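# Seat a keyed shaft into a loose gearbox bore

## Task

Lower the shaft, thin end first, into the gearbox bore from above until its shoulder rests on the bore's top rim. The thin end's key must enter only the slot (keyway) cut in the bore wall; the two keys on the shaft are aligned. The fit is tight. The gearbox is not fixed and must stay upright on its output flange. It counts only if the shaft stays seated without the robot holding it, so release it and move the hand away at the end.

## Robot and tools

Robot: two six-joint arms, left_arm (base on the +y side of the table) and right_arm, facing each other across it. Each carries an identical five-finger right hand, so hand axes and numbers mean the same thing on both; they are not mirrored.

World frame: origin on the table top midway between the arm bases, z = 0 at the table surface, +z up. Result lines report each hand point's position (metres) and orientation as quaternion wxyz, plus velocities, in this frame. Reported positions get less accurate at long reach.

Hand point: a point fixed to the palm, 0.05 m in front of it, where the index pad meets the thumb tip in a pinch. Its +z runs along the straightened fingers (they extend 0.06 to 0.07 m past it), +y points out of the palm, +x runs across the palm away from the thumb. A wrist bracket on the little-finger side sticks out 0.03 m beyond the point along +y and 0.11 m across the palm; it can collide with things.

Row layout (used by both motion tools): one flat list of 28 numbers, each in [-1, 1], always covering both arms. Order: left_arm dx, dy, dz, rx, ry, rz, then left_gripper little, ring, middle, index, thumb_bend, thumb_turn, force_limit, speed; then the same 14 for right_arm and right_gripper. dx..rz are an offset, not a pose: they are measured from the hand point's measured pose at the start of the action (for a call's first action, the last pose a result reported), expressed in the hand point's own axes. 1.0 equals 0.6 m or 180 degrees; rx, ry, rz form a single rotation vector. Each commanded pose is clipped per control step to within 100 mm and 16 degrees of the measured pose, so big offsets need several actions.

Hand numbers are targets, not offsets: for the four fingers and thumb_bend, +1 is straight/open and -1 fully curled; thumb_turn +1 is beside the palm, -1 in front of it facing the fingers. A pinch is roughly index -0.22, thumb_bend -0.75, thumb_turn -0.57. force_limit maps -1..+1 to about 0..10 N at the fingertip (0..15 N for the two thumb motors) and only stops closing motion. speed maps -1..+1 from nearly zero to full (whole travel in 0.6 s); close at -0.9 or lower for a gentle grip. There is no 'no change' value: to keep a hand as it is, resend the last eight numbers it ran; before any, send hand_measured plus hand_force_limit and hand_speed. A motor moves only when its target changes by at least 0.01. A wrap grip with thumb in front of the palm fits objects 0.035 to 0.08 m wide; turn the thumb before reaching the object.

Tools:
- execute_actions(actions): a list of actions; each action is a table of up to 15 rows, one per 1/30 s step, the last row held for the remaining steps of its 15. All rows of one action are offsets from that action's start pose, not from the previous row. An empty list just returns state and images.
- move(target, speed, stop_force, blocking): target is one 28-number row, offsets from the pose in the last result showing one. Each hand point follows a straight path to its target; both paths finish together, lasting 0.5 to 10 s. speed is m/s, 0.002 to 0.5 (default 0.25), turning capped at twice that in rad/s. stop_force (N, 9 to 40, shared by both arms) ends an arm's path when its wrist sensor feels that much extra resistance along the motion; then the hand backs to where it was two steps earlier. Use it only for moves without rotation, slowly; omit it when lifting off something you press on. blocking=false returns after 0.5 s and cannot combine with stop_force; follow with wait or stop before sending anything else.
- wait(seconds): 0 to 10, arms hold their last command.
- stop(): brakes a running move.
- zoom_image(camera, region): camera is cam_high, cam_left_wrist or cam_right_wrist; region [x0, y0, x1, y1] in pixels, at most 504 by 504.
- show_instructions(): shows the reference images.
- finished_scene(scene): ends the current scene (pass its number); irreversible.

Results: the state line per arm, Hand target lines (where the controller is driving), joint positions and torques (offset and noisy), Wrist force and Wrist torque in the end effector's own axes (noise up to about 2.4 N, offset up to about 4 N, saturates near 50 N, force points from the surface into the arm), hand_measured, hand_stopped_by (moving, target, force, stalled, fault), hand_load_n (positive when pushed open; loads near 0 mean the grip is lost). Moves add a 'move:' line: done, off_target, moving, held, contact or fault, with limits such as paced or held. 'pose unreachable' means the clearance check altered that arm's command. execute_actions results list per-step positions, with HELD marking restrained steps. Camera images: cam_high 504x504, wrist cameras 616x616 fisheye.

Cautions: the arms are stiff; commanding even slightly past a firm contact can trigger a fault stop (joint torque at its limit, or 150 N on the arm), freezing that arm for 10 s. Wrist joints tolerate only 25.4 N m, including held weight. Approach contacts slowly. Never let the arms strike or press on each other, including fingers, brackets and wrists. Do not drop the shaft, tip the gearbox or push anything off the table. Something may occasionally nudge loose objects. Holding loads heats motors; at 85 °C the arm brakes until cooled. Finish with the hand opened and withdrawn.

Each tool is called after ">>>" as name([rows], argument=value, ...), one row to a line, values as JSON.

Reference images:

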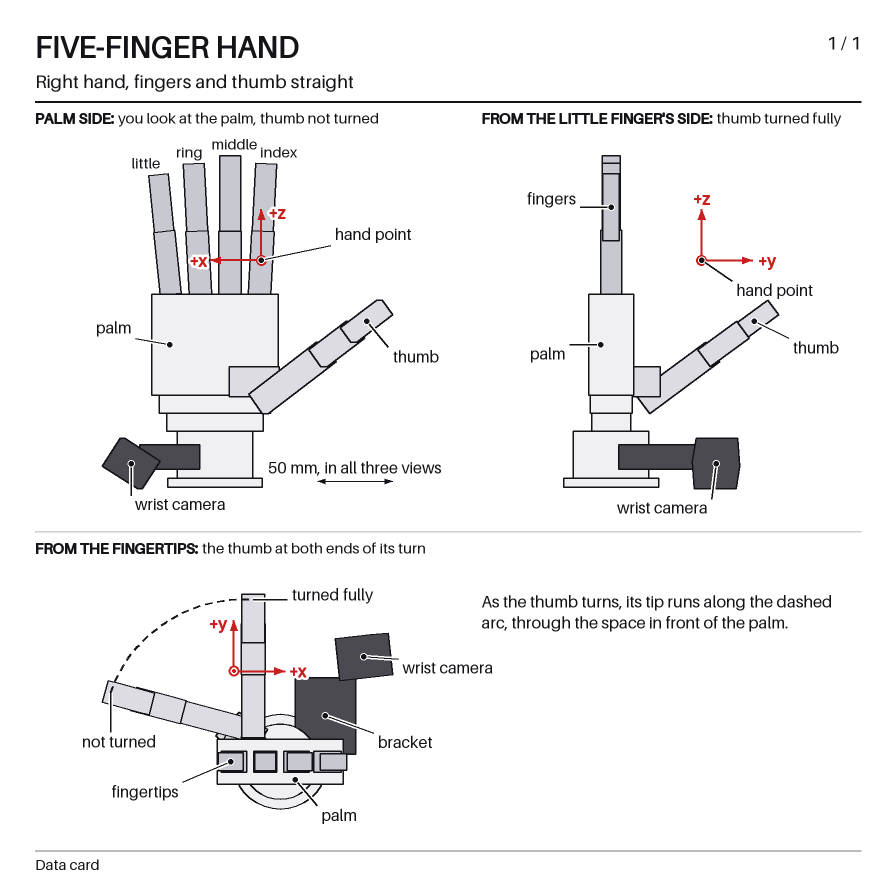

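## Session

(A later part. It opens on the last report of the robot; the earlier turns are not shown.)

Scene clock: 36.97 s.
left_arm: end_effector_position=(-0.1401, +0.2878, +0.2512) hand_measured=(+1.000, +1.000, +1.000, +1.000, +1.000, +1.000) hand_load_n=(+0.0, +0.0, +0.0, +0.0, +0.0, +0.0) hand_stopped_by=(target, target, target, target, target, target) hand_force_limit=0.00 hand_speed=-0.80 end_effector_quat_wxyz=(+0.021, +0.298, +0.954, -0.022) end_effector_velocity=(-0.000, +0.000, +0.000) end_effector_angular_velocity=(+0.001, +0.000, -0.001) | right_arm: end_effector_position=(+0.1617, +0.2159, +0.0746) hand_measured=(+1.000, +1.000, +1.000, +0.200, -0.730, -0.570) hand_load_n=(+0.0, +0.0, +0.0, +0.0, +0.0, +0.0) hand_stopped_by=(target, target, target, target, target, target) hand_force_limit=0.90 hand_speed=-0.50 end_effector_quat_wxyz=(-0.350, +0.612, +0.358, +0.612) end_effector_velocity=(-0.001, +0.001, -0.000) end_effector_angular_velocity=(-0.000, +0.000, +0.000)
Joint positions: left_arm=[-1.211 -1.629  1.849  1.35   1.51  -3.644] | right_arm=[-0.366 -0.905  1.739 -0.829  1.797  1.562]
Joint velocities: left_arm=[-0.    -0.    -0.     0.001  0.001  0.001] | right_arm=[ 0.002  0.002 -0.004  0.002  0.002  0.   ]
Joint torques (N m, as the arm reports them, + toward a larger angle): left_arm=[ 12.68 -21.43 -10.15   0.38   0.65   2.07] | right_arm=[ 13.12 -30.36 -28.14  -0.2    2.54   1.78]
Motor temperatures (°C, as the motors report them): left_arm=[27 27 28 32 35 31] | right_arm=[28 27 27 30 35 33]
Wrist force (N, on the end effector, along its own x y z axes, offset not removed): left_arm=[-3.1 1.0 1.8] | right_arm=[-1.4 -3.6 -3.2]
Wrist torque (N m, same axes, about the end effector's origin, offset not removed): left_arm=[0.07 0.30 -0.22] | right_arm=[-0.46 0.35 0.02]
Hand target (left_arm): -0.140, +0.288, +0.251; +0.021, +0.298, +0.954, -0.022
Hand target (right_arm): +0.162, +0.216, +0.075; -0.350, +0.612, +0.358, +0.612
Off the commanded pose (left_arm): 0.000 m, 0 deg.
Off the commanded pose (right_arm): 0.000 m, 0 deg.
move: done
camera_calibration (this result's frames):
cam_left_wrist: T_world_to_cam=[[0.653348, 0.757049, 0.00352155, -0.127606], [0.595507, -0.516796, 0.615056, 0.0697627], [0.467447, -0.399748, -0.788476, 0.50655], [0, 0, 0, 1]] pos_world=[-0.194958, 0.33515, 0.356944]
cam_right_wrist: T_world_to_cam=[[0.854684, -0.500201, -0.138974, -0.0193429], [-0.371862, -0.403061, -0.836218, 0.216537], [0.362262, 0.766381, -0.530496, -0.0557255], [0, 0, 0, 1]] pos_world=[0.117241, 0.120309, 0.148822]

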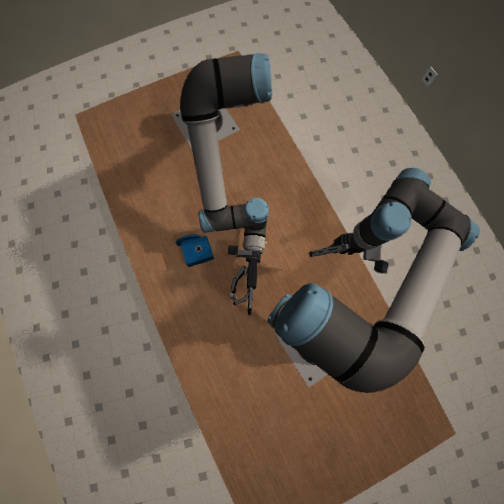

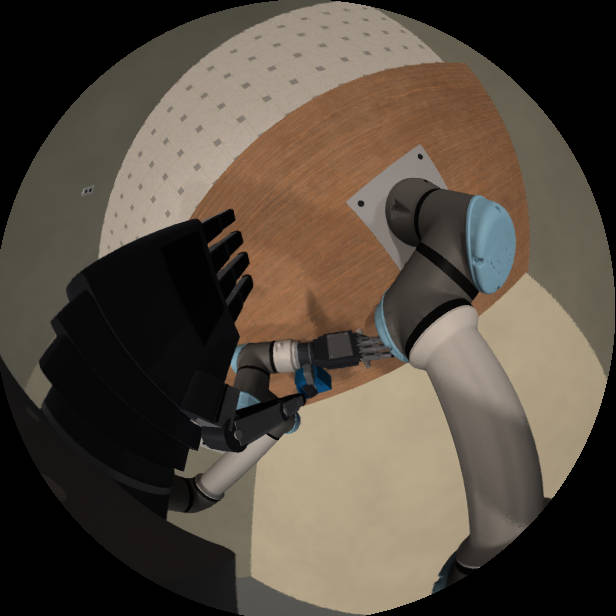

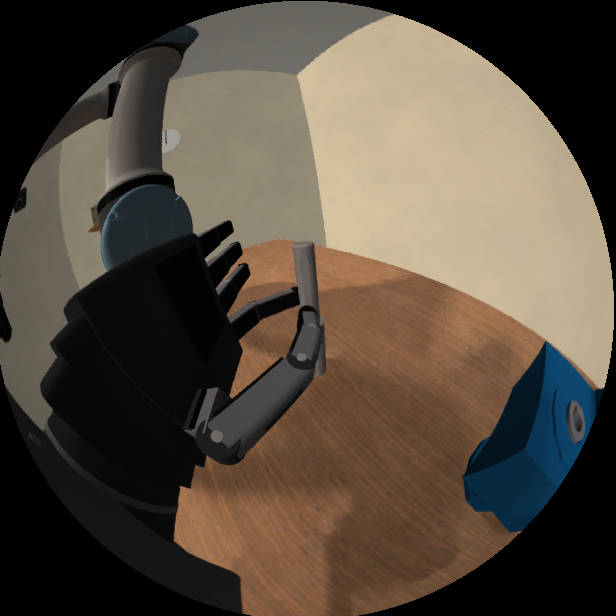

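>>> move(target=[0,0,0,0,0,0,1,1,1,1,1,1,0,-0.8,0,0.005,-0.003,0,0,0,1,1,1,0.12,-0.73,-0.57,0.9,-0.8], speed=0.01)

>>> move(target=[0,0,0,0,0,0,1,1,1,1,1,1,0,-0.8,0,0,0,0,0,0,1,1,1,-0.15,-0.73,-0.57,0.9,-0.9])

>>> zoom_image(camera="cam_high", region=[200, 270, 260, 330])

>>> zoom_image(camera="cam_right_wrist", region=[220, 220, 420, 420])

Scene clock: 37.83 s.
left_arm: end_effector_position=(-0.1401, +0.2878, +0.2512) hand_measured=(+1.000, +1.000, +1.000, +1.000, +1.000, +1.000) hand_load_n=(+0.0, +0.0, +0.0, +0.0, +0.0, +0.0) hand_stopped_by=(target, target, target, target, target, target) hand_force_limit=0.00 hand_speed=-0.80 end_effector_quat_wxyz=(+0.021, +0.298, +0.954, -0.022) end_effector_velocity=(-0.000, -0.001, +0.000) end_effector_angular_velocity=(-0.001, -0.000, +0.001) | right_arm: end_effector_position=(+0.1633, +0.2130, +0.0746) hand_measured=(+1.000, +1.000, +1.000, +0.120, -0.730, -0.570) hand_load_n=(+0.0, +0.0, +0.0, +0.0, +0.0, +0.0) hand_stopped_by=(target, target, target, target, target, target) hand_force_limit=0.90 hand_speed=-0.80 end_effector_quat_wxyz=(-0.350, +0.612, +0.358, +0.612) end_effector_velocity=(+0.000, -0.001, +0.000) end_effector_angular_velocity=(+0.001, -0.000, -0.000)
Joint positions: left_arm=[-1.211 -1.629  1.849  1.35   1.51  -3.644] | right_arm=[-0.371 -0.909  1.749 -0.833  1.793  1.562]
Joint velocities: left_arm=[ 0.001  0.001 -0.001 -0.    -0.001 -0.   ] | right_arm=[-0.001 -0.001  0.002 -0.001 -0.     0.   ]
Joint torques (N m, as the arm reports them, + toward a larger angle): left_arm=[ 11.9  -21.54 -10.28   0.47   0.75   2.  ] | right_arm=[-15.27 -47.55  -6.45  -2.96  -2.63   0.64]
Motor temperatures (°C, as the motors report them): left_arm=[27 27 28 32 35 31] | right_arm=[28 27 27 30 35 33]
Wrist force (N, on the end effector, along its own x y z axes, offset not removed): left_arm=[-3.2 -1.9 1.8] | right_arm=[-2.4 -0.8 0.6]
Wrist torque (N m, same axes, about the end effector's origin, offset not removed): left_arm=[-0.38 0.45 -0.10] | right_arm=[-0.19 0.44 -0.06]
Hand target (left_arm): -0.140, +0.288, +0.251; +0.021, +0.298, +0.954, -0.022
Hand target (right_arm): +0.163, +0.213, +0.075; -0.350, +0.612, +0.358, +0.612
Off the commanded pose (left_arm): 0.000 m, 0 deg.
Off the commanded pose (right_arm): 0.000 m, 0 deg.
move: done
camera_calibration (this result's frames):
cam_left_wrist: T_world_to_cam=[[0.653348, 0.757049, 0.00352139, -0.127606], [0.595507, -0.516795, 0.615056, 0.0697628], [0.467447, -0.399748, -0.788476, 0.50655], [0, 0, 0, 1]] pos_world=[-0.194958, 0.33515, 0.356944]
cam_right_wrist: T_world_to_cam=[[0.854689, -0.500184, -0.139004, -0.0222424], [-0.371879, -0.403061, -0.836211, 0.215982], [0.362232, 0.766393, -0.5305, -0.0540121], [0, 0, 0, 1]] pos_world=[0.118894, 0.117323, 0.148861]

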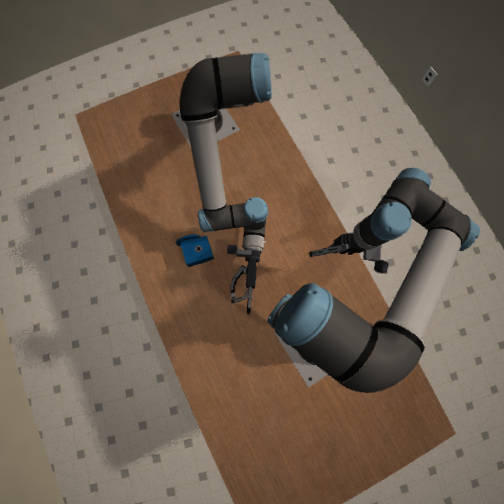

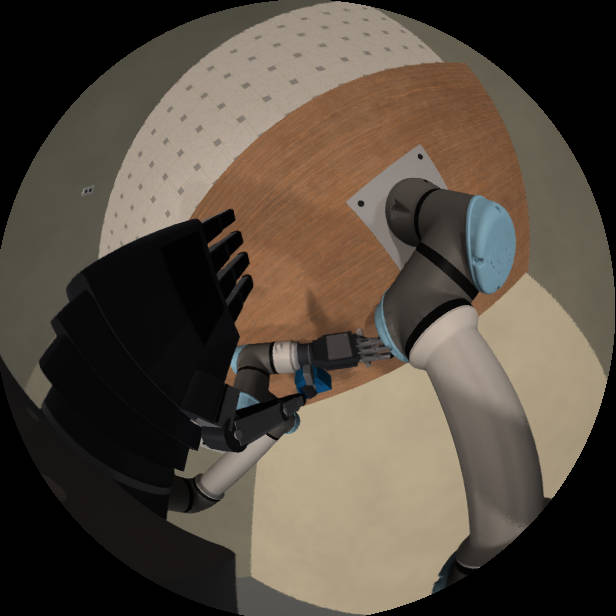

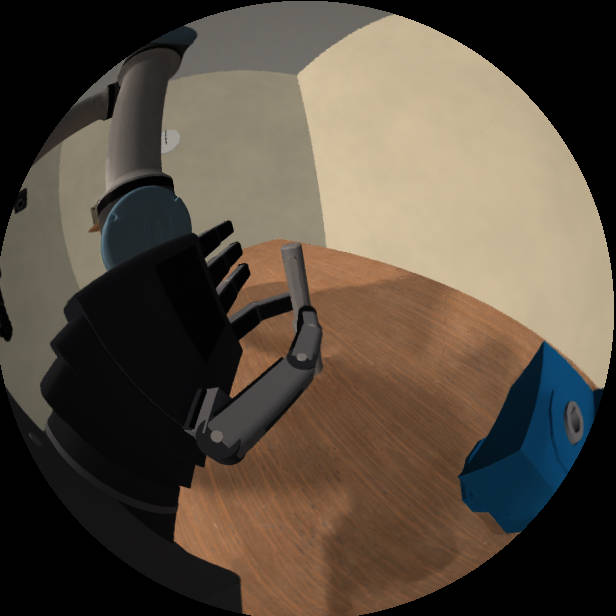

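Scene clock: 38.80 s.
left_arm: end_effector_position=(-0.1401, +0.2878, +0.2512) hand_measured=(+1.000, +1.000, +1.000, +1.000, +1.000, +1.000) hand_load_n=(+0.0, +0.0, +0.0, +0.0, +0.0, +0.0) hand_stopped_by=(target, target, target, target, target, target) hand_force_limit=0.00 hand_speed=-0.80 end_effector_quat_wxyz=(+0.021, +0.298, +0.954, -0.022) end_effector_velocity=(+0.001, +0.001, +0.000) end_effector_angular_velocity=(+0.002, -0.002, -0.000) | right_arm: end_effector_position=(+0.1634, +0.2129, +0.0746) hand_measured=(+1.000, +1.000, +1.000, +0.002, -0.728, -0.570) hand_load_n=(+0.0, +0.0, +0.0, +10.5, +4.0, -1.0) hand_stopped_by=(target, target, target, force, target, target) hand_force_limit=0.90 hand_speed=-0.90 end_effector_quat_wxyz=(-0.350, +0.612, +0.358, +0.612) end_effector_velocity=(+0.000, +0.000, +0.001) end_effector_angular_velocity=(+0.001, -0.001, -0.000)
Joint positions: left_arm=[-1.211 -1.629  1.849  1.35   1.51  -3.644] | right_arm=[-0.371 -0.909  1.749 -0.833  1.793  1.562]
Joint velocities: left_arm=[ 0.    -0.001  0.001  0.002  0.001  0.   ] | right_arm=[ 0.    -0.    -0.001 -0.001  0.    -0.   ]
Joint torques (N m, as the arm reports them, + toward a larger angle): left_arm=[ 12.1  -21.91  -9.57   0.41   0.72   2.06] | right_arm=[ -3.96 -33.4  -26.78  -0.26   1.43   0.45]
Motor temperatures (°C, as the motors report them): left_arm=[27 27 28 32 35 31] | right_arm=[28 27 27 30 35 33]
Wrist force (N, on the end effector, along its own x y z axes, offset not removed): left_arm=[-3.6 0.1 0.6] | right_arm=[-0.6 1.1 4.1]
Wrist torque (N m, same axes, about the end effector's origin, offset not removed): left_arm=[-0.03 0.48 -0.25] | right_arm=[-0.10 0.17 0.11]
Hand target (left_arm): -0.140, +0.288, +0.251; +0.021, +0.298, +0.954, -0.022
Hand target (right_arm): +0.163, +0.213, +0.075; -0.350, +0.612, +0.358, +0.612
Off the commanded pose (left_arm): 0.000 m, 0 deg.
Off the commanded pose (right_arm): 0.000 m, 0 deg.
move: done
camera_calibration (this result's frames):
cam_left_wrist: T_world_to_cam=[[0.653348, 0.757049, 0.00352143, -0.127606], [0.595507, -0.516796, 0.615055, 0.0697628], [0.467447, -0.399748, -0.788476, 0.50655], [0, 0, 0, 1]] pos_world=[-0.194958, 0.33515, 0.356944]
cam_right_wrist: T_world_to_cam=[[0.854687, -0.500189, -0.139003, -0.0222702], [-0.371883, -0.403065, -0.836207, 0.215992], [0.362234, 0.766387, -0.530506, -0.0539994], [0, 0, 0, 1]] pos_world=[0.118918, 0.117304, 0.148872]

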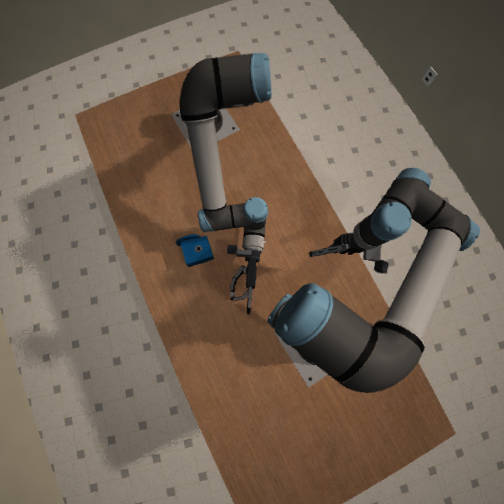

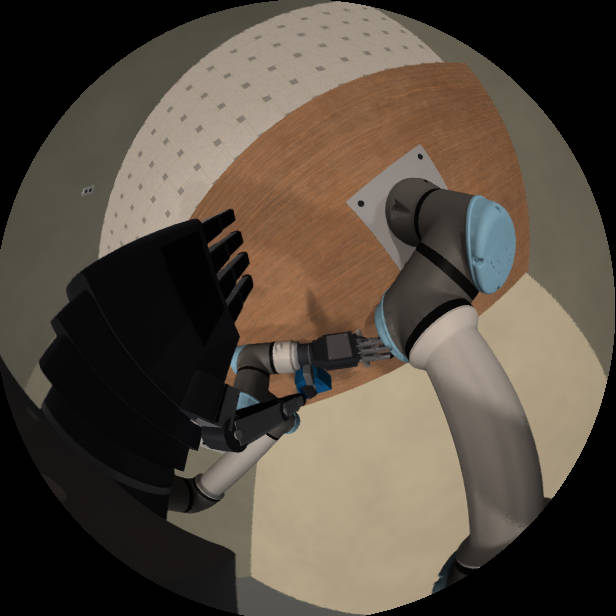

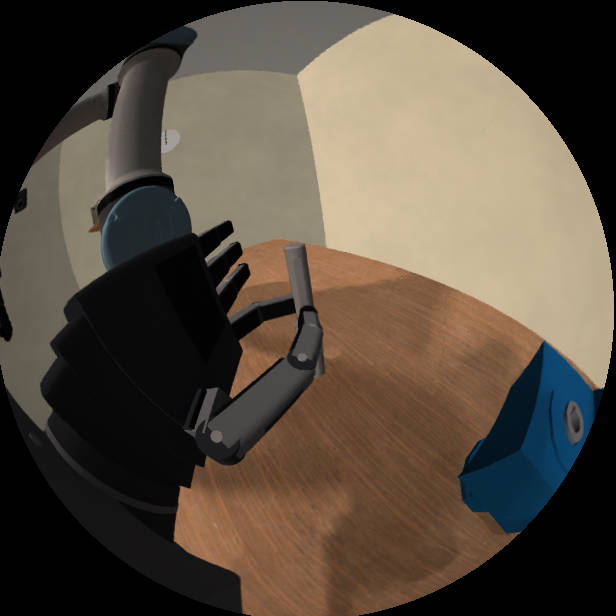

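Region (200, 270, 260, 330) of cam_high's 504x504 image, scaled by 8.400, with more detail than that image has.

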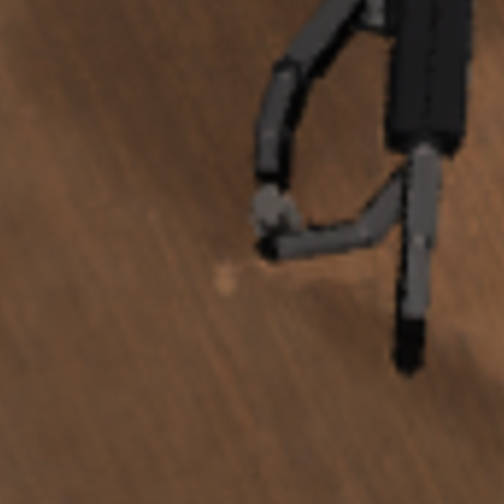

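Region (220, 220, 420, 420) of cam_right_wrist's 616x616 image, scaled by 2.520, with more detail than that image has.

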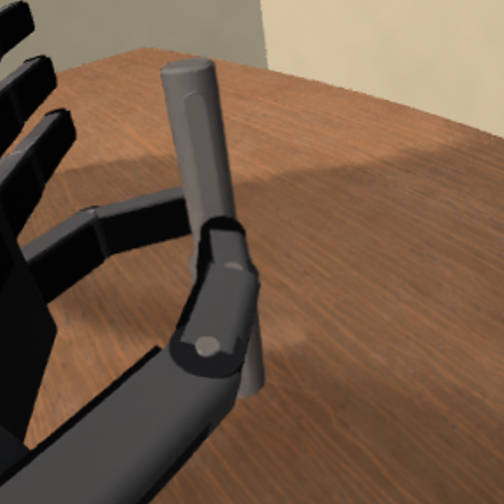

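>>> move(target=[0,0,0,0,0,0,1,1,1,1,1,1,0,-0.8,0.38,0,-0.1,0,0,0,1,1,1,-0.15,-0.73,-0.57,0.9,-0.9], speed=0.12)

>>> move(target=[0,0,0,0,0,0,1,1,1,1,1,1,0,-0.8,0,0,-0.15,0,0,-0.99,1,1,1,-0.15,-0.73,-0.57,0.9,-0.9], speed=0.4)

Scene clock: 41.80 s.
left_arm: end_effector_position=(-0.1401, +0.2878, +0.2512) hand_measured=(+1.000, +1.000, +1.000, +1.000, +1.000, +1.000) hand_load_n=(+0.0, +0.0, +0.0, +0.0, +0.0, +0.0) hand_stopped_by=(target, target, target, target, target, target) hand_force_limit=0.00 hand_speed=-0.80 end_effector_quat_wxyz=(+0.021, +0.298, +0.954, -0.022) end_effector_velocity=(-0.001, -0.001, -0.000) end_effector_angular_velocity=(-0.001, +0.000, +0.001) | right_arm: end_effector_position=(+0.1318, +0.1631, +0.3029) hand_measured=(+1.000, +1.000, +1.000, +0.002, -0.730, -0.570) hand_load_n=(+0.0, +0.0, +0.0, +0.0, +0.0, +0.0) hand_stopped_by=(target, target, target, force, target, target) hand_force_limit=0.90 hand_speed=-0.90 end_effector_quat_wxyz=(-0.350, +0.612, +0.358, +0.612) end_effector_velocity=(-0.001, +0.000, +0.002) end_effector_angular_velocity=(+0.002, -0.000, +0.001)
Joint positions: left_arm=[-1.211 -1.629  1.849  1.35   1.51  -3.644] | right_arm=[-0.338 -1.322  1.688 -0.36   1.826  1.562]
Joint velocities: left_arm=[ 0.001  0.002 -0.002 -0.001 -0.001  0.   ] | right_arm=[ 0.001 -0.002 -0.002  0.003 -0.     0.   ]
Joint torques (N m, as the arm reports them, + toward a larger angle): left_arm=[ 12.81 -21.45 -10.57   0.5    0.67   2.17] | right_arm=[ 12.8  -37.16 -33.    -0.2    2.47   1.74]
Motor temperatures (°C, as the motors report them): left_arm=[27 27 28 32 35 31] | right_arm=[28 27 27 30 35 33]
Wrist force (N, on the end effector, along its own x y z axes, offset not removed): left_arm=[-5.5 3.8 1.4] | right_arm=[-0.9 -1.0 3.5]
Wrist torque (N m, same axes, about the end effector's origin, offset not removed): left_arm=[0.54 0.78 -0.02] | right_arm=[-0.33 0.03 0.30]
Hand target (left_arm): -0.140, +0.288, +0.251; +0.021, +0.298, +0.954, -0.022
Hand target (right_arm): +0.132, +0.163, +0.303; -0.350, +0.612, +0.358, +0.612
Off the commanded pose (left_arm): 0.000 m, 0 deg.
Off the commanded pose (right_arm): 0.000 m, 0 deg.
move: done
camera_calibration (this result's frames):
cam_left_wrist: T_world_to_cam=[[0.653348, 0.757049, 0.00352157, -0.127606], [0.595507, -0.516796, 0.615056, 0.0697627], [0.467447, -0.399748, -0.788476, 0.50655], [0, 0, 0, 1]] pos_world=[-0.194958, 0.33515, 0.356944]
cam_right_wrist: T_world_to_cam=[[0.854696, -0.500186, -0.138951, 0.0115347], [-0.371833, -0.403069, -0.836227, 0.375045], [0.362262, 0.766387, -0.530488, 0.116686], [0, 0, 0, 1]] pos_world=[0.0873247, 0.0675124, 0.377126]

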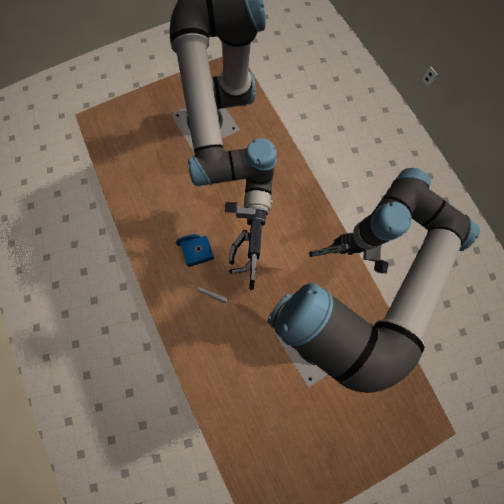

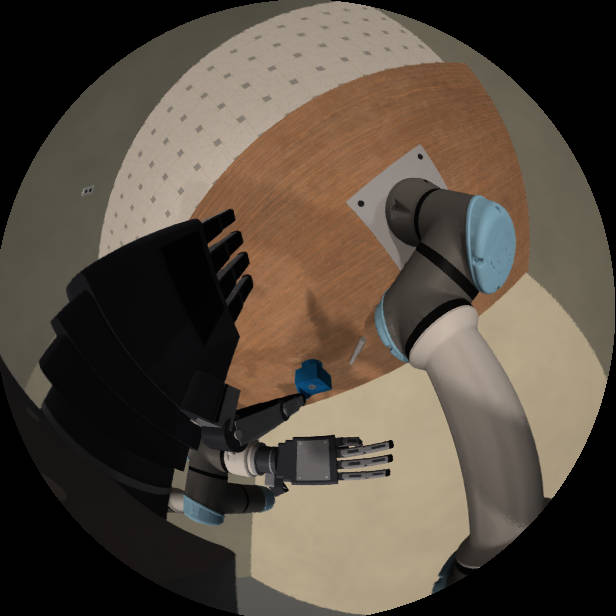

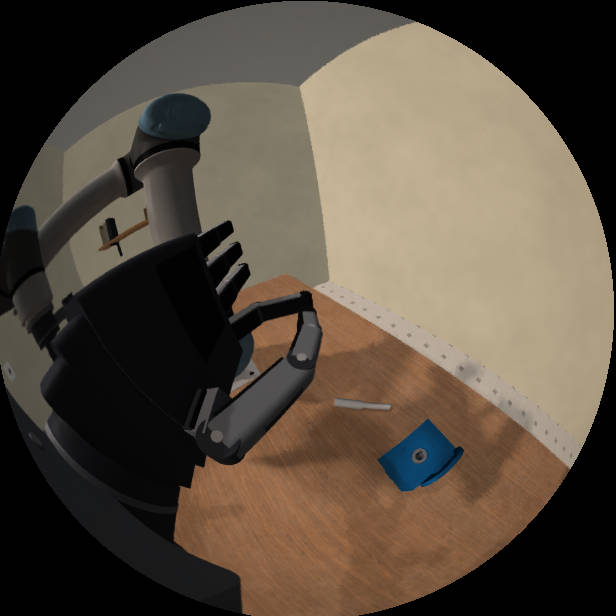

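Scene clock: 46.23 s.
left_arm: end_effector_position=(-0.1401, +0.2878, +0.2512) hand_measured=(+1.000, +1.000, +1.000, +1.000, +1.000, +1.000) hand_load_n=(+0.0, +0.0, +0.0, +0.0, +0.0, +0.0) hand_stopped_by=(target, target, target, target, target, target) hand_force_limit=0.00 hand_speed=-0.80 end_effector_quat_wxyz=(+0.021, +0.298, +0.954, -0.022) end_effector_velocity=(+0.000, -0.000, -0.000) end_effector_angular_velocity=(+0.002, -0.002, -0.001) | right_arm: end_effector_position=(+0.0870, +0.0851, +0.3034) hand_measured=(+1.000, +1.000, +1.000, +0.002, -0.730, -0.570) hand_load_n=(+0.0, +0.0, +0.0, +0.0, +0.0, +0.0) hand_stopped_by=(target, target, target, force, target, target) hand_force_limit=0.90 hand_speed=-0.90 end_effector_quat_wxyz=(+0.606, -0.349, +0.618, +0.360) end_effector_velocity=(+0.000, +0.000, +0.001) end_effector_angular_velocity=(-0.002, -0.007, -0.000)
Joint positions: left_arm=[-1.211 -1.629  1.849  1.35   1.51  -3.644] | right_arm=[-0.61  -1.568  2.148 -0.574  1.553 -1.549]
Joint velocities: left_arm=[ 0.     0.002 -0.     0.001  0.     0.001] | right_arm=[-0.    -0.001 -0.002  0.002  0.    -0.007]
Joint torques (N m, as the arm reports them, + toward a larger angle): left_arm=[ 12.14 -21.74  -9.85   0.46   0.67   2.03] | right_arm=[-15.43 -25.09 -30.18  -0.26  -2.75  -1.46]
Motor temperatures (°C, as the motors report them): left_arm=[27 27 28 32 35 31] | right_arm=[28 27 27 30 35 33]
Wrist force (N, on the end effector, along its own x y z axes, offset not removed): left_arm=[-5.2 0.2 0.1] | right_arm=[-2.9 -2.1 1.6]
Wrist torque (N m, same axes, about the end effector's origin, offset not removed): left_arm=[0.26 0.80 -0.36] | right_arm=[-0.44 0.48 -0.02]
Hand target (left_arm): -0.140, +0.288, +0.251; +0.021, +0.298, +0.954, -0.022
Hand target (right_arm): +0.087, +0.085, +0.303; +0.606, -0.349, +0.618, +0.360
Off the commanded pose (left_arm): 0.000 m, 0 deg.
Off the commanded pose (right_arm): 0.000 m, 0 deg.
move: done
camera_calibration (this result's frames):
cam_left_wrist: T_world_to_cam=[[0.653348, 0.757049, 0.00352157, -0.127607], [0.595508, -0.516795, 0.615055, 0.0697628], [0.467447, -0.399748, -0.788476, 0.50655], [0, 0, 0, 1]] pos_world=[-0.194958, 0.33515, 0.356944]
cam_right_wrist: T_world_to_cam=[[-0.85757, 0.485153, 0.170883, -0.0180539], [-0.132433, -0.529275, 0.838051, -0.190735], [0.497027, 0.696057, 0.51814, -0.130926], [0, 0, 0, 1]] pos_world=[0.0243316, -0.00106028, 0.230768]

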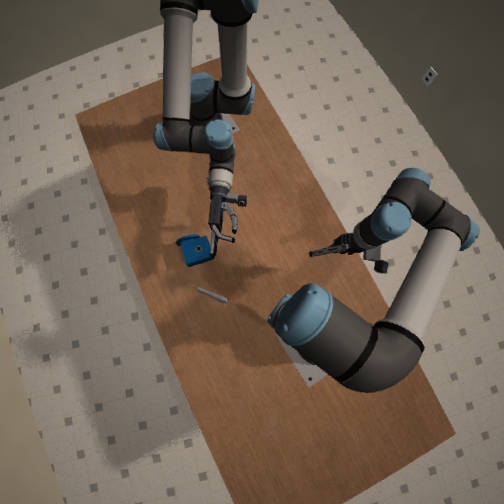

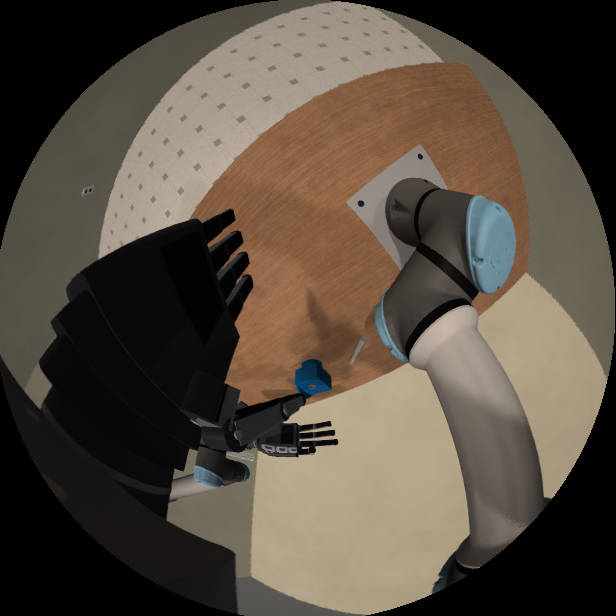

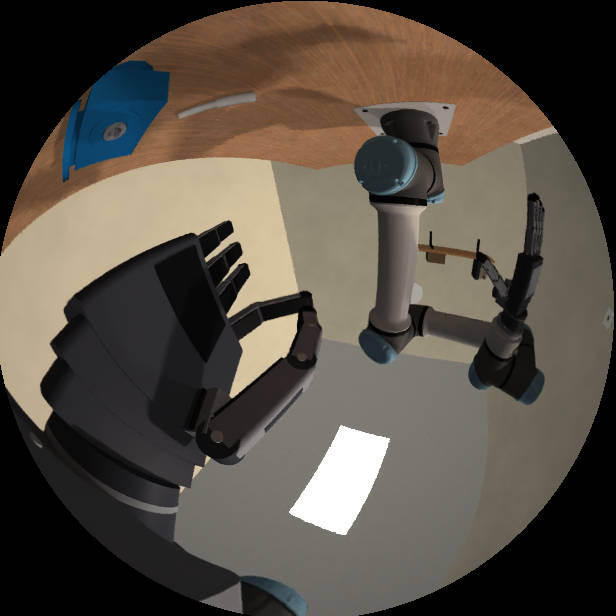

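>>> zoom_image(camera="cam_high", region=[185, 265, 245, 325])

>>> zoom_image(camera="cam_right_wrist", region=[160, 60, 270, 150])

Region (185, 265, 245, 325) of cam_high's 504x504 image, scaled by 8.400, with more detail than that image has.

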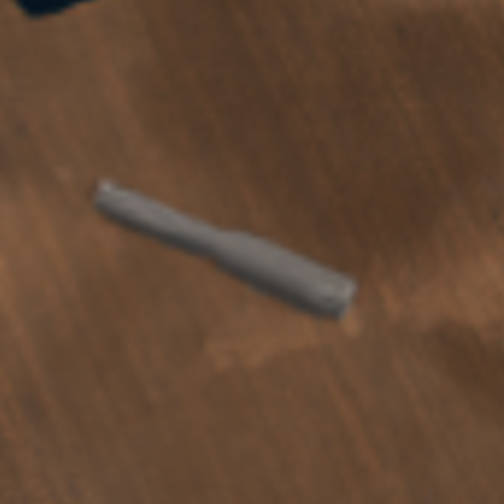

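Region (160, 60, 270, 150) of cam_right_wrist's 616x616 image, scaled by 4.582, with more detail than that image has; it fills the top 412 rows of this view, and the rest is white.

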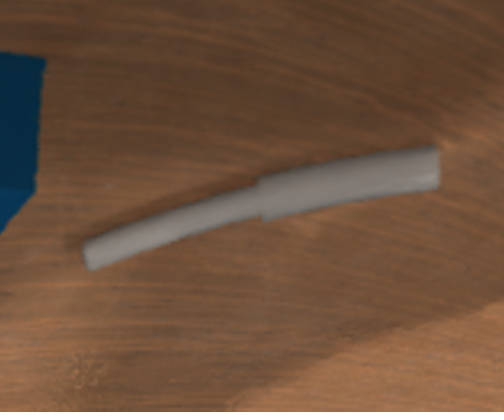

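>>> move(target=[-0.575,0.195,-0.05,0,0,0,1,1,1,0.45,-0.73,-0.57,0.9,0,0,0.2,-0.35,0,0,0.99,1,1,1,1,1,-0.57,0.9,0], speed=0.4)

>>> move(target=[0,0,0.2,0.3875,0.041,0.058,1,1,1,0.45,-0.73,-0.57,0.9,0,0,0,0,0,0,0,1,1,1,1,1,-0.57,0.9,0], speed=0.3)

Scene clock: 51.83 s.
left_arm: end_effector_position=(+0.2089, +0.1893, +0.2966) hand_measured=(+1.000, +1.000, +1.000, +0.450, -0.730, -0.570) hand_load_n=(+0.0, +0.0, +0.0, +0.0, +0.0, +0.0) hand_stopped_by=(target, target, target, target, target, target) hand_force_limit=0.90 hand_speed=0.00 end_effector_quat_wxyz=(+0.022, +0.298, +0.954, -0.023) end_effector_velocity=(+0.001, -0.000, +0.001) end_effector_angular_velocity=(-0.002, +0.000, -0.002) | right_arm: end_effector_position=(-0.0790, -0.0116, +0.3065) hand_measured=(+1.000, +1.000, +1.000, +1.000, +1.000, -0.570) hand_load_n=(+0.0, +0.0, +0.0, +0.0, +0.0, +0.0) hand_stopped_by=(target, target, target, target, target, target) hand_force_limit=0.90 hand_speed=0.00 end_effector_quat_wxyz=(-0.136, +0.461, +0.534, +0.695) end_effector_velocity=(-0.000, -0.000, -0.000) end_effector_angular_velocity=(-0.001, -0.000, +0.001)
Joint positions: left_arm=[ 0.024 -1.427  1.506  1.433  1.55  -2.409] | right_arm=[ 0.184 -1.522  2.042 -0.526  2.344  0.901]
Joint velocities: left_arm=[ 0.003  0.    -0.003  0.001  0.001  0.005] | right_arm=[-0.    -0.     0.001 -0.    -0.001 -0.   ]
Joint torques (N m, as the arm reports them, + toward a larger angle): left_arm=[ 12.33 -18.49 -28.16   4.1    1.62   2.3 ] | right_arm=[-15.2  -11.04  -9.96  -2.48  -2.68   1.73]
Motor temperatures (°C, as the motors report them): left_arm=[27 27 28 32 35 31] | right_arm=[28 27 27 30 35 33]
Wrist force (N, on the end effector, along its own x y z axes, offset not removed): left_arm=[-4.1 -2.3 0.7] | right_arm=[-0.9 1.2 3.8]
Wrist torque (N m, same axes, about the end effector's origin, offset not removed): left_arm=[-0.30 0.64 -0.30] | right_arm=[-0.13 0.18 0.17]
Hand target (left_arm): +0.209, +0.189, +0.297; +0.022, +0.298, +0.954, -0.023
Hand target (right_arm): -0.079, -0.012, +0.306; -0.136, +0.461, +0.534, +0.695
Off the commanded pose (left_arm): 0.001 m, 0 deg.
Off the commanded pose (right_arm): 0.050 m, 38 deg; orientation clipped at the last step of the last action.
move: held (right_arm); limits=paced,held; held on 33 of 132 steps (right_arm), including the last (right_arm)
pose unreachable (right arm): on one or more control steps of this call, first in action 0 (counted from 0), this arm could not follow its commanded pose, so it was not sent that pose on those steps. On the call's last step it was still not sent that pose. It may still have moved: this result reports where it is.
cause: the commanded pose would bring two parts of the arm too close to each other (joints 4 (wrist 1) to 6 (wrist 3) lie between them).
camera_calibration (this result's frames):
cam_left_wrist: T_world_to_cam=[[0.653343, 0.757051, 0.0039852, -0.281355], [0.594068, -0.515936, 0.617165, -0.217456], [0.469282, -0.400853, -0.786823, 0.339204], [0, 0, 0, 1]] pos_world=[0.153822, 0.236778, 0.402221]
cam_right_wrist: T_world_to_cam=[[0.750833, -0.439173, 0.493333, -0.0965334], [0.0995099, -0.663175, -0.74182, 0.234495], [0.652953, 0.606074, -0.454232, 0.32658], [0, 0, 0, 1]] pos_world=[-0.164096, -0.0848151, 0.369919]

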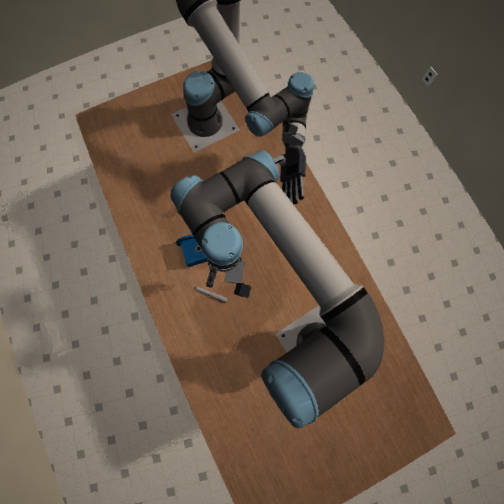

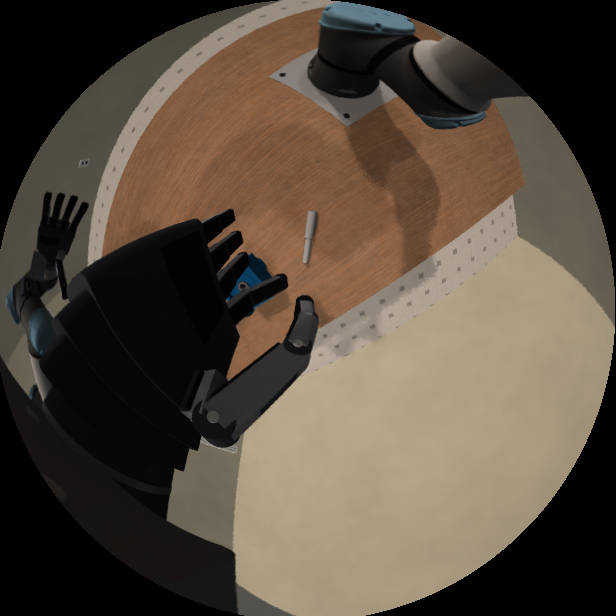

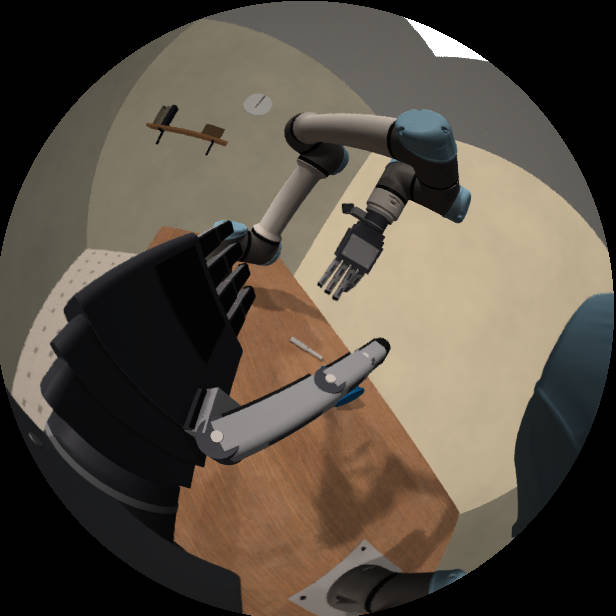

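Scene clock: 54.47 s.
left_arm: end_effector_position=(+0.2122, +0.1829, +0.1771) hand_measured=(+1.000, +1.000, +1.000, +0.450, -0.730, -0.570) hand_load_n=(+0.0, +0.0, +0.0, +0.0, +0.0, +0.0) hand_stopped_by=(target, target, target, target, target, target) hand_force_limit=0.90 hand_speed=0.00 end_effector_quat_wxyz=(-0.207, +0.338, +0.741, -0.542) end_effector_velocity=(+0.000, +0.000, -0.001) end_effector_angular_velocity=(-0.006, +0.002, -0.013) | right_arm: end_effector_position=(-0.0790, -0.0116, +0.3065) hand_measured=(+1.000, +1.000, +1.000, +1.000, +1.000, -0.570) hand_load_n=(+0.0, +0.0, +0.0, +0.0, +0.0, +0.0) hand_stopped_by=(target, target, target, target, target, target) hand_force_limit=0.90 hand_speed=0.00 end_effector_quat_wxyz=(-0.136, +0.461, +0.534, +0.695) end_effector_velocity=(-0.000, +0.000, +0.000) end_effector_angular_velocity=(+0.001, -0.000, +0.000)
Joint positions: left_arm=[ 0.767 -1.126  1.846  1.114  2.797 -1.23 ] | right_arm=[ 0.184 -1.522  2.042 -0.526  2.344  0.901]
Joint velocities: left_arm=[ 0.003  0.014 -0.     0.032  0.002  0.05 ] | right_arm=[ 0. -0. -0. -0. -0. -0.]
Joint torques (N m, as the arm reports them, + toward a larger angle): left_arm=[ 12.13 -25.71  -4.87   4.25   3.36   2.06] | right_arm=[-14.06 -10.46 -10.87  -2.6   -2.6    1.74]
Motor temperatures (°C, as the motors report them): left_arm=[27 27 28 32 35 31] | right_arm=[28 27 27 30 35 33]
Wrist force (N, on the end effector, along its own x y z axes, offset not removed): left_arm=[-3.2 1.7 2.1] | right_arm=[2.6 -2.1 2.0]
Wrist torque (N m, same axes, about the end effector's origin, offset not removed): left_arm=[0.09 0.35 -0.11] | right_arm=[-0.44 -0.42 0.20]
Hand target (left_arm): +0.212, +0.183, +0.177; -0.208, +0.338, +0.740, -0.542
Hand target (right_arm): -0.079, -0.012, +0.306; -0.136, +0.461, +0.534, +0.695
Off the commanded pose (left_arm): 0.000 m, 0 deg.
Off the commanded pose (right_arm): 0.000 m, 0 deg.
move: done
camera_calibration (this result's frames):
cam_left_wrist: T_world_to_cam=[[0.366558, 0.123303, -0.922189, 0.0625729], [0.914022, -0.232857, 0.332177, -0.218159], [-0.173779, -0.964663, -0.198057, 0.376299], [0, 0, 0, 1]] pos_world=[0.241858, 0.304486, 0.2047]
cam_right_wrist: T_world_to_cam=[[0.750833, -0.439173, 0.493333, -0.0965337], [0.0995095, -0.663176, -0.741819, 0.234495], [0.652953, 0.606074, -0.454232, 0.32658], [0, 0, 0, 1]] pos_world=[-0.164095, -0.0848151, 0.369919]

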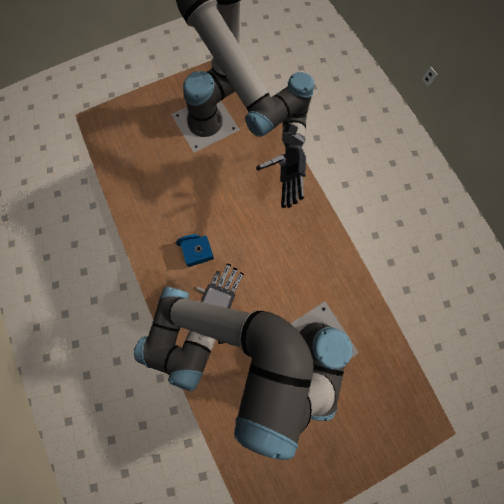

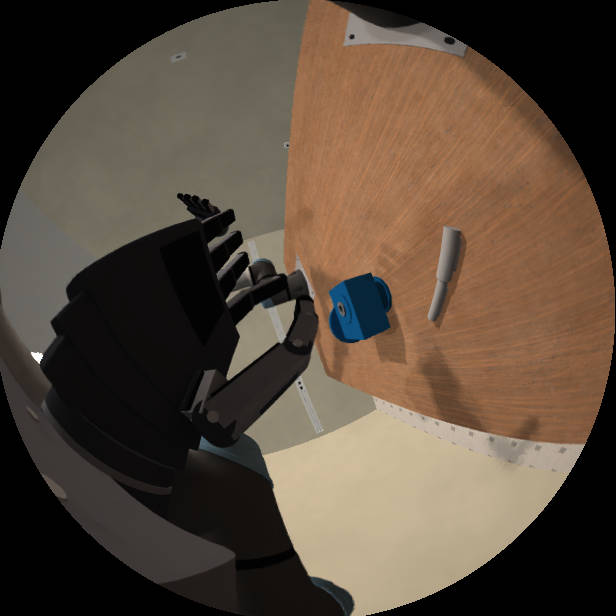

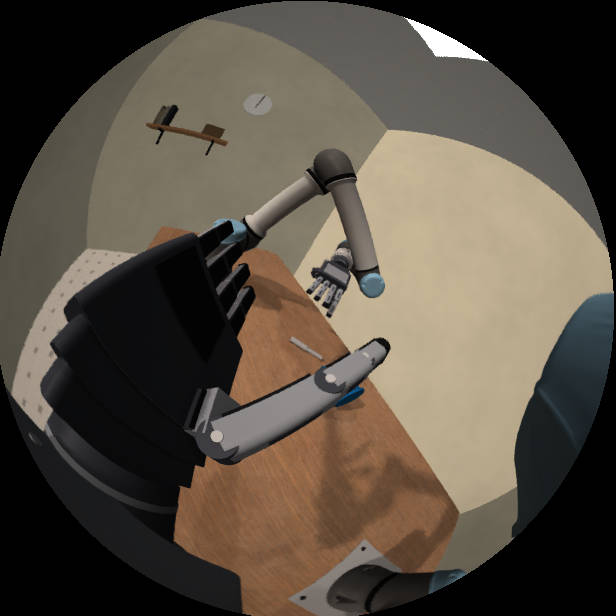

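>>> move(target=[0.036,0.221,0.005,0,0,-0.021,1,1,1,0.45,-0.73,-0.57,0.9,0,0,0,0,0,0,0,1,1,1,1,1,-0.57,0.9,0], speed=0.12)

>>> zoom_image(camera="cam_left_wrist", region=[230, 200, 430, 400])

>>> zoom_image(camera="cam_right_wrist", region=[260, 280, 360, 380])

Scene clock: 56.40 s.
left_arm: end_effector_position=(+0.2319, +0.2209, +0.0499) hand_measured=(+1.000, +1.000, +1.000, +0.450, -0.730, -0.570) hand_load_n=(+0.0, +0.0, +0.0, +0.0, +0.0, +0.0) hand_stopped_by=(target, target, target, target, target, target) hand_force_limit=0.90 hand_speed=0.00 end_effector_quat_wxyz=(-0.225, +0.314, +0.752, -0.535) end_effector_velocity=(+0.001, +0.000, -0.001) end_effector_angular_velocity=(+0.002, +0.002, +0.001) | right_arm: end_effector_position=(-0.0790, -0.0116, +0.3065) hand_measured=(+1.000, +1.000, +1.000, +1.000, +1.000, -0.570) hand_load_n=(+0.0, +0.0, +0.0, +0.0, +0.0, +0.0) hand_stopped_by=(target, target, target, target, target, target) hand_force_limit=0.90 hand_speed=0.00 end_effector_quat_wxyz=(-0.136, +0.461, +0.534, +0.695) end_effector_velocity=(+0.001, +0.000, +0.000) end_effector_angular_velocity=(+0.001, +0.000, -0.001)
Joint positions: left_arm=[ 0.873 -0.841  1.891  1.04   2.756 -1.022] | right_arm=[ 0.184 -1.522  2.042 -0.526  2.344  0.901]
Joint velocities: left_arm=[ 0.002  0.004 -0.002  0.001 -0.001  0.001] | right_arm=[-0.001  0.    -0.    -0.001  0.     0.   ]
Joint torques (N m, as the arm reports them, + toward a larger angle): left_arm=[ 12.55 -31.39 -17.54   1.89  -0.65   2.1 ] | right_arm=[-14.36 -10.64 -10.37  -2.58  -2.61   1.7 ]
Motor temperatures (°C, as the motors report them): left_arm=[27 27 28 32 35 31] | right_arm=[28 27 27 30 35 33]
Wrist force (N, on the end effector, along its own x y z axes, offset not removed): left_arm=[-3.8 2.1 0.1] | right_arm=[-2.3 0.3 2.0]
Wrist torque (N m, same axes, about the end effector's origin, offset not removed): left_arm=[0.38 0.56 -0.22] | right_arm=[-0.09 0.36 0.20]
Hand target (left_arm): +0.232, +0.221, +0.050; -0.225, +0.314, +0.752, -0.535
Hand target (right_arm): -0.079, -0.012, +0.306; -0.136, +0.461, +0.534, +0.695
Off the commanded pose (left_arm): 0.000 m, 0 deg.
Off the commanded pose (right_arm): 0.000 m, 0 deg.
move: done
camera_calibration (this result's frames):
cam_left_wrist: T_world_to_cam=[[0.323138, 0.172058, -0.930579, -0.0669286], [0.932313, -0.226629, 0.281838, -0.188163], [-0.162403, -0.958663, -0.233644, 0.389055], [0, 0, 0, 1]] pos_world=[0.260238, 0.341846, 0.0816495]
cam_right_wrist: T_world_to_cam=[[0.750833, -0.439173, 0.493333, -0.0965336], [0.0995096, -0.663176, -0.741819, 0.234495], [0.652953, 0.606074, -0.454232, 0.32658], [0, 0, 0, 1]] pos_world=[-0.164095, -0.0848151, 0.369919]

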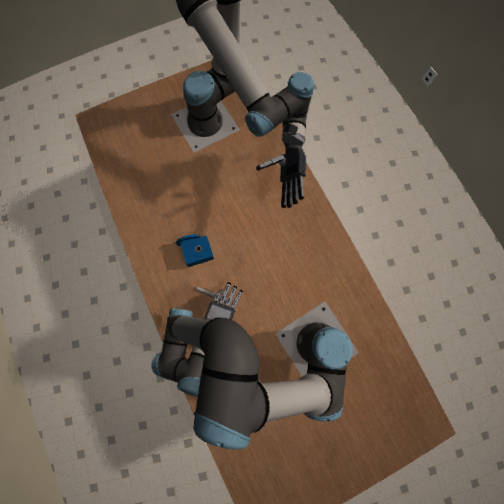

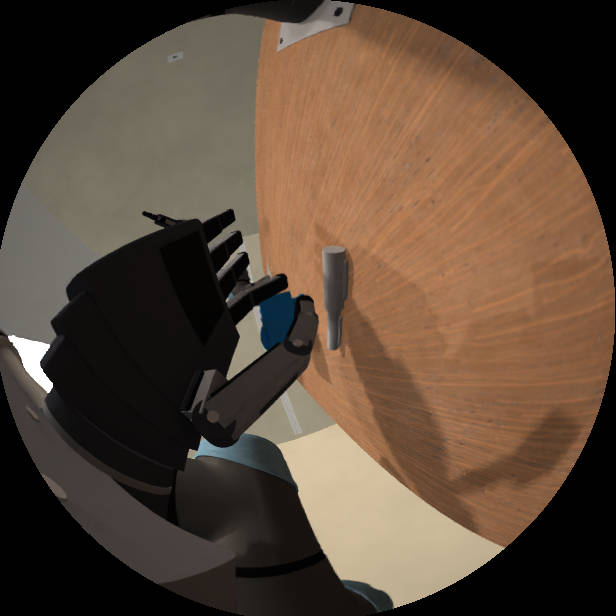

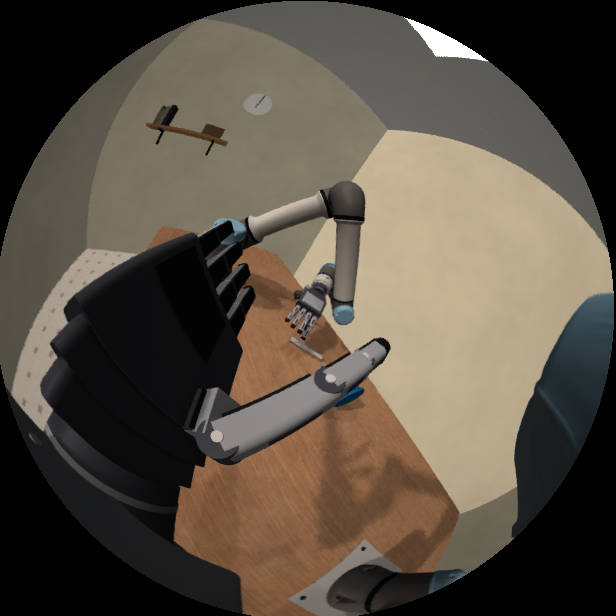

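Region (230, 200, 430, 400) of cam_left_wrist's 616x616 image, scaled by 2.520, with more detail than that image has.

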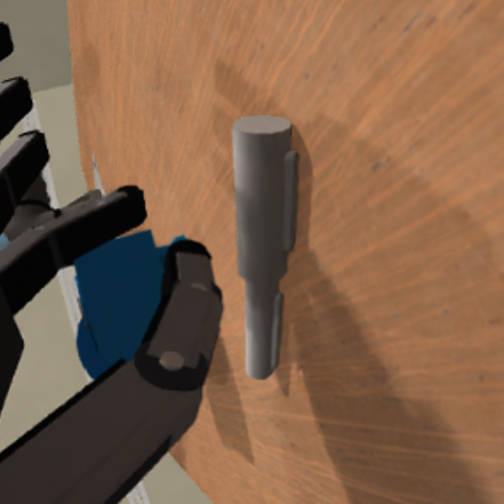

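Region (260, 280, 360, 380) of cam_right_wrist's 616x616 image, scaled by 5.040, with more detail than that image has.

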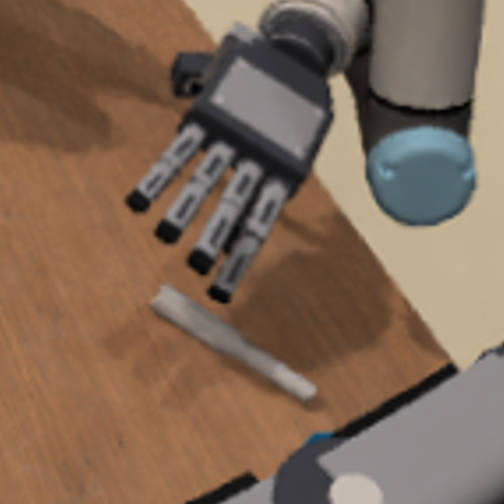

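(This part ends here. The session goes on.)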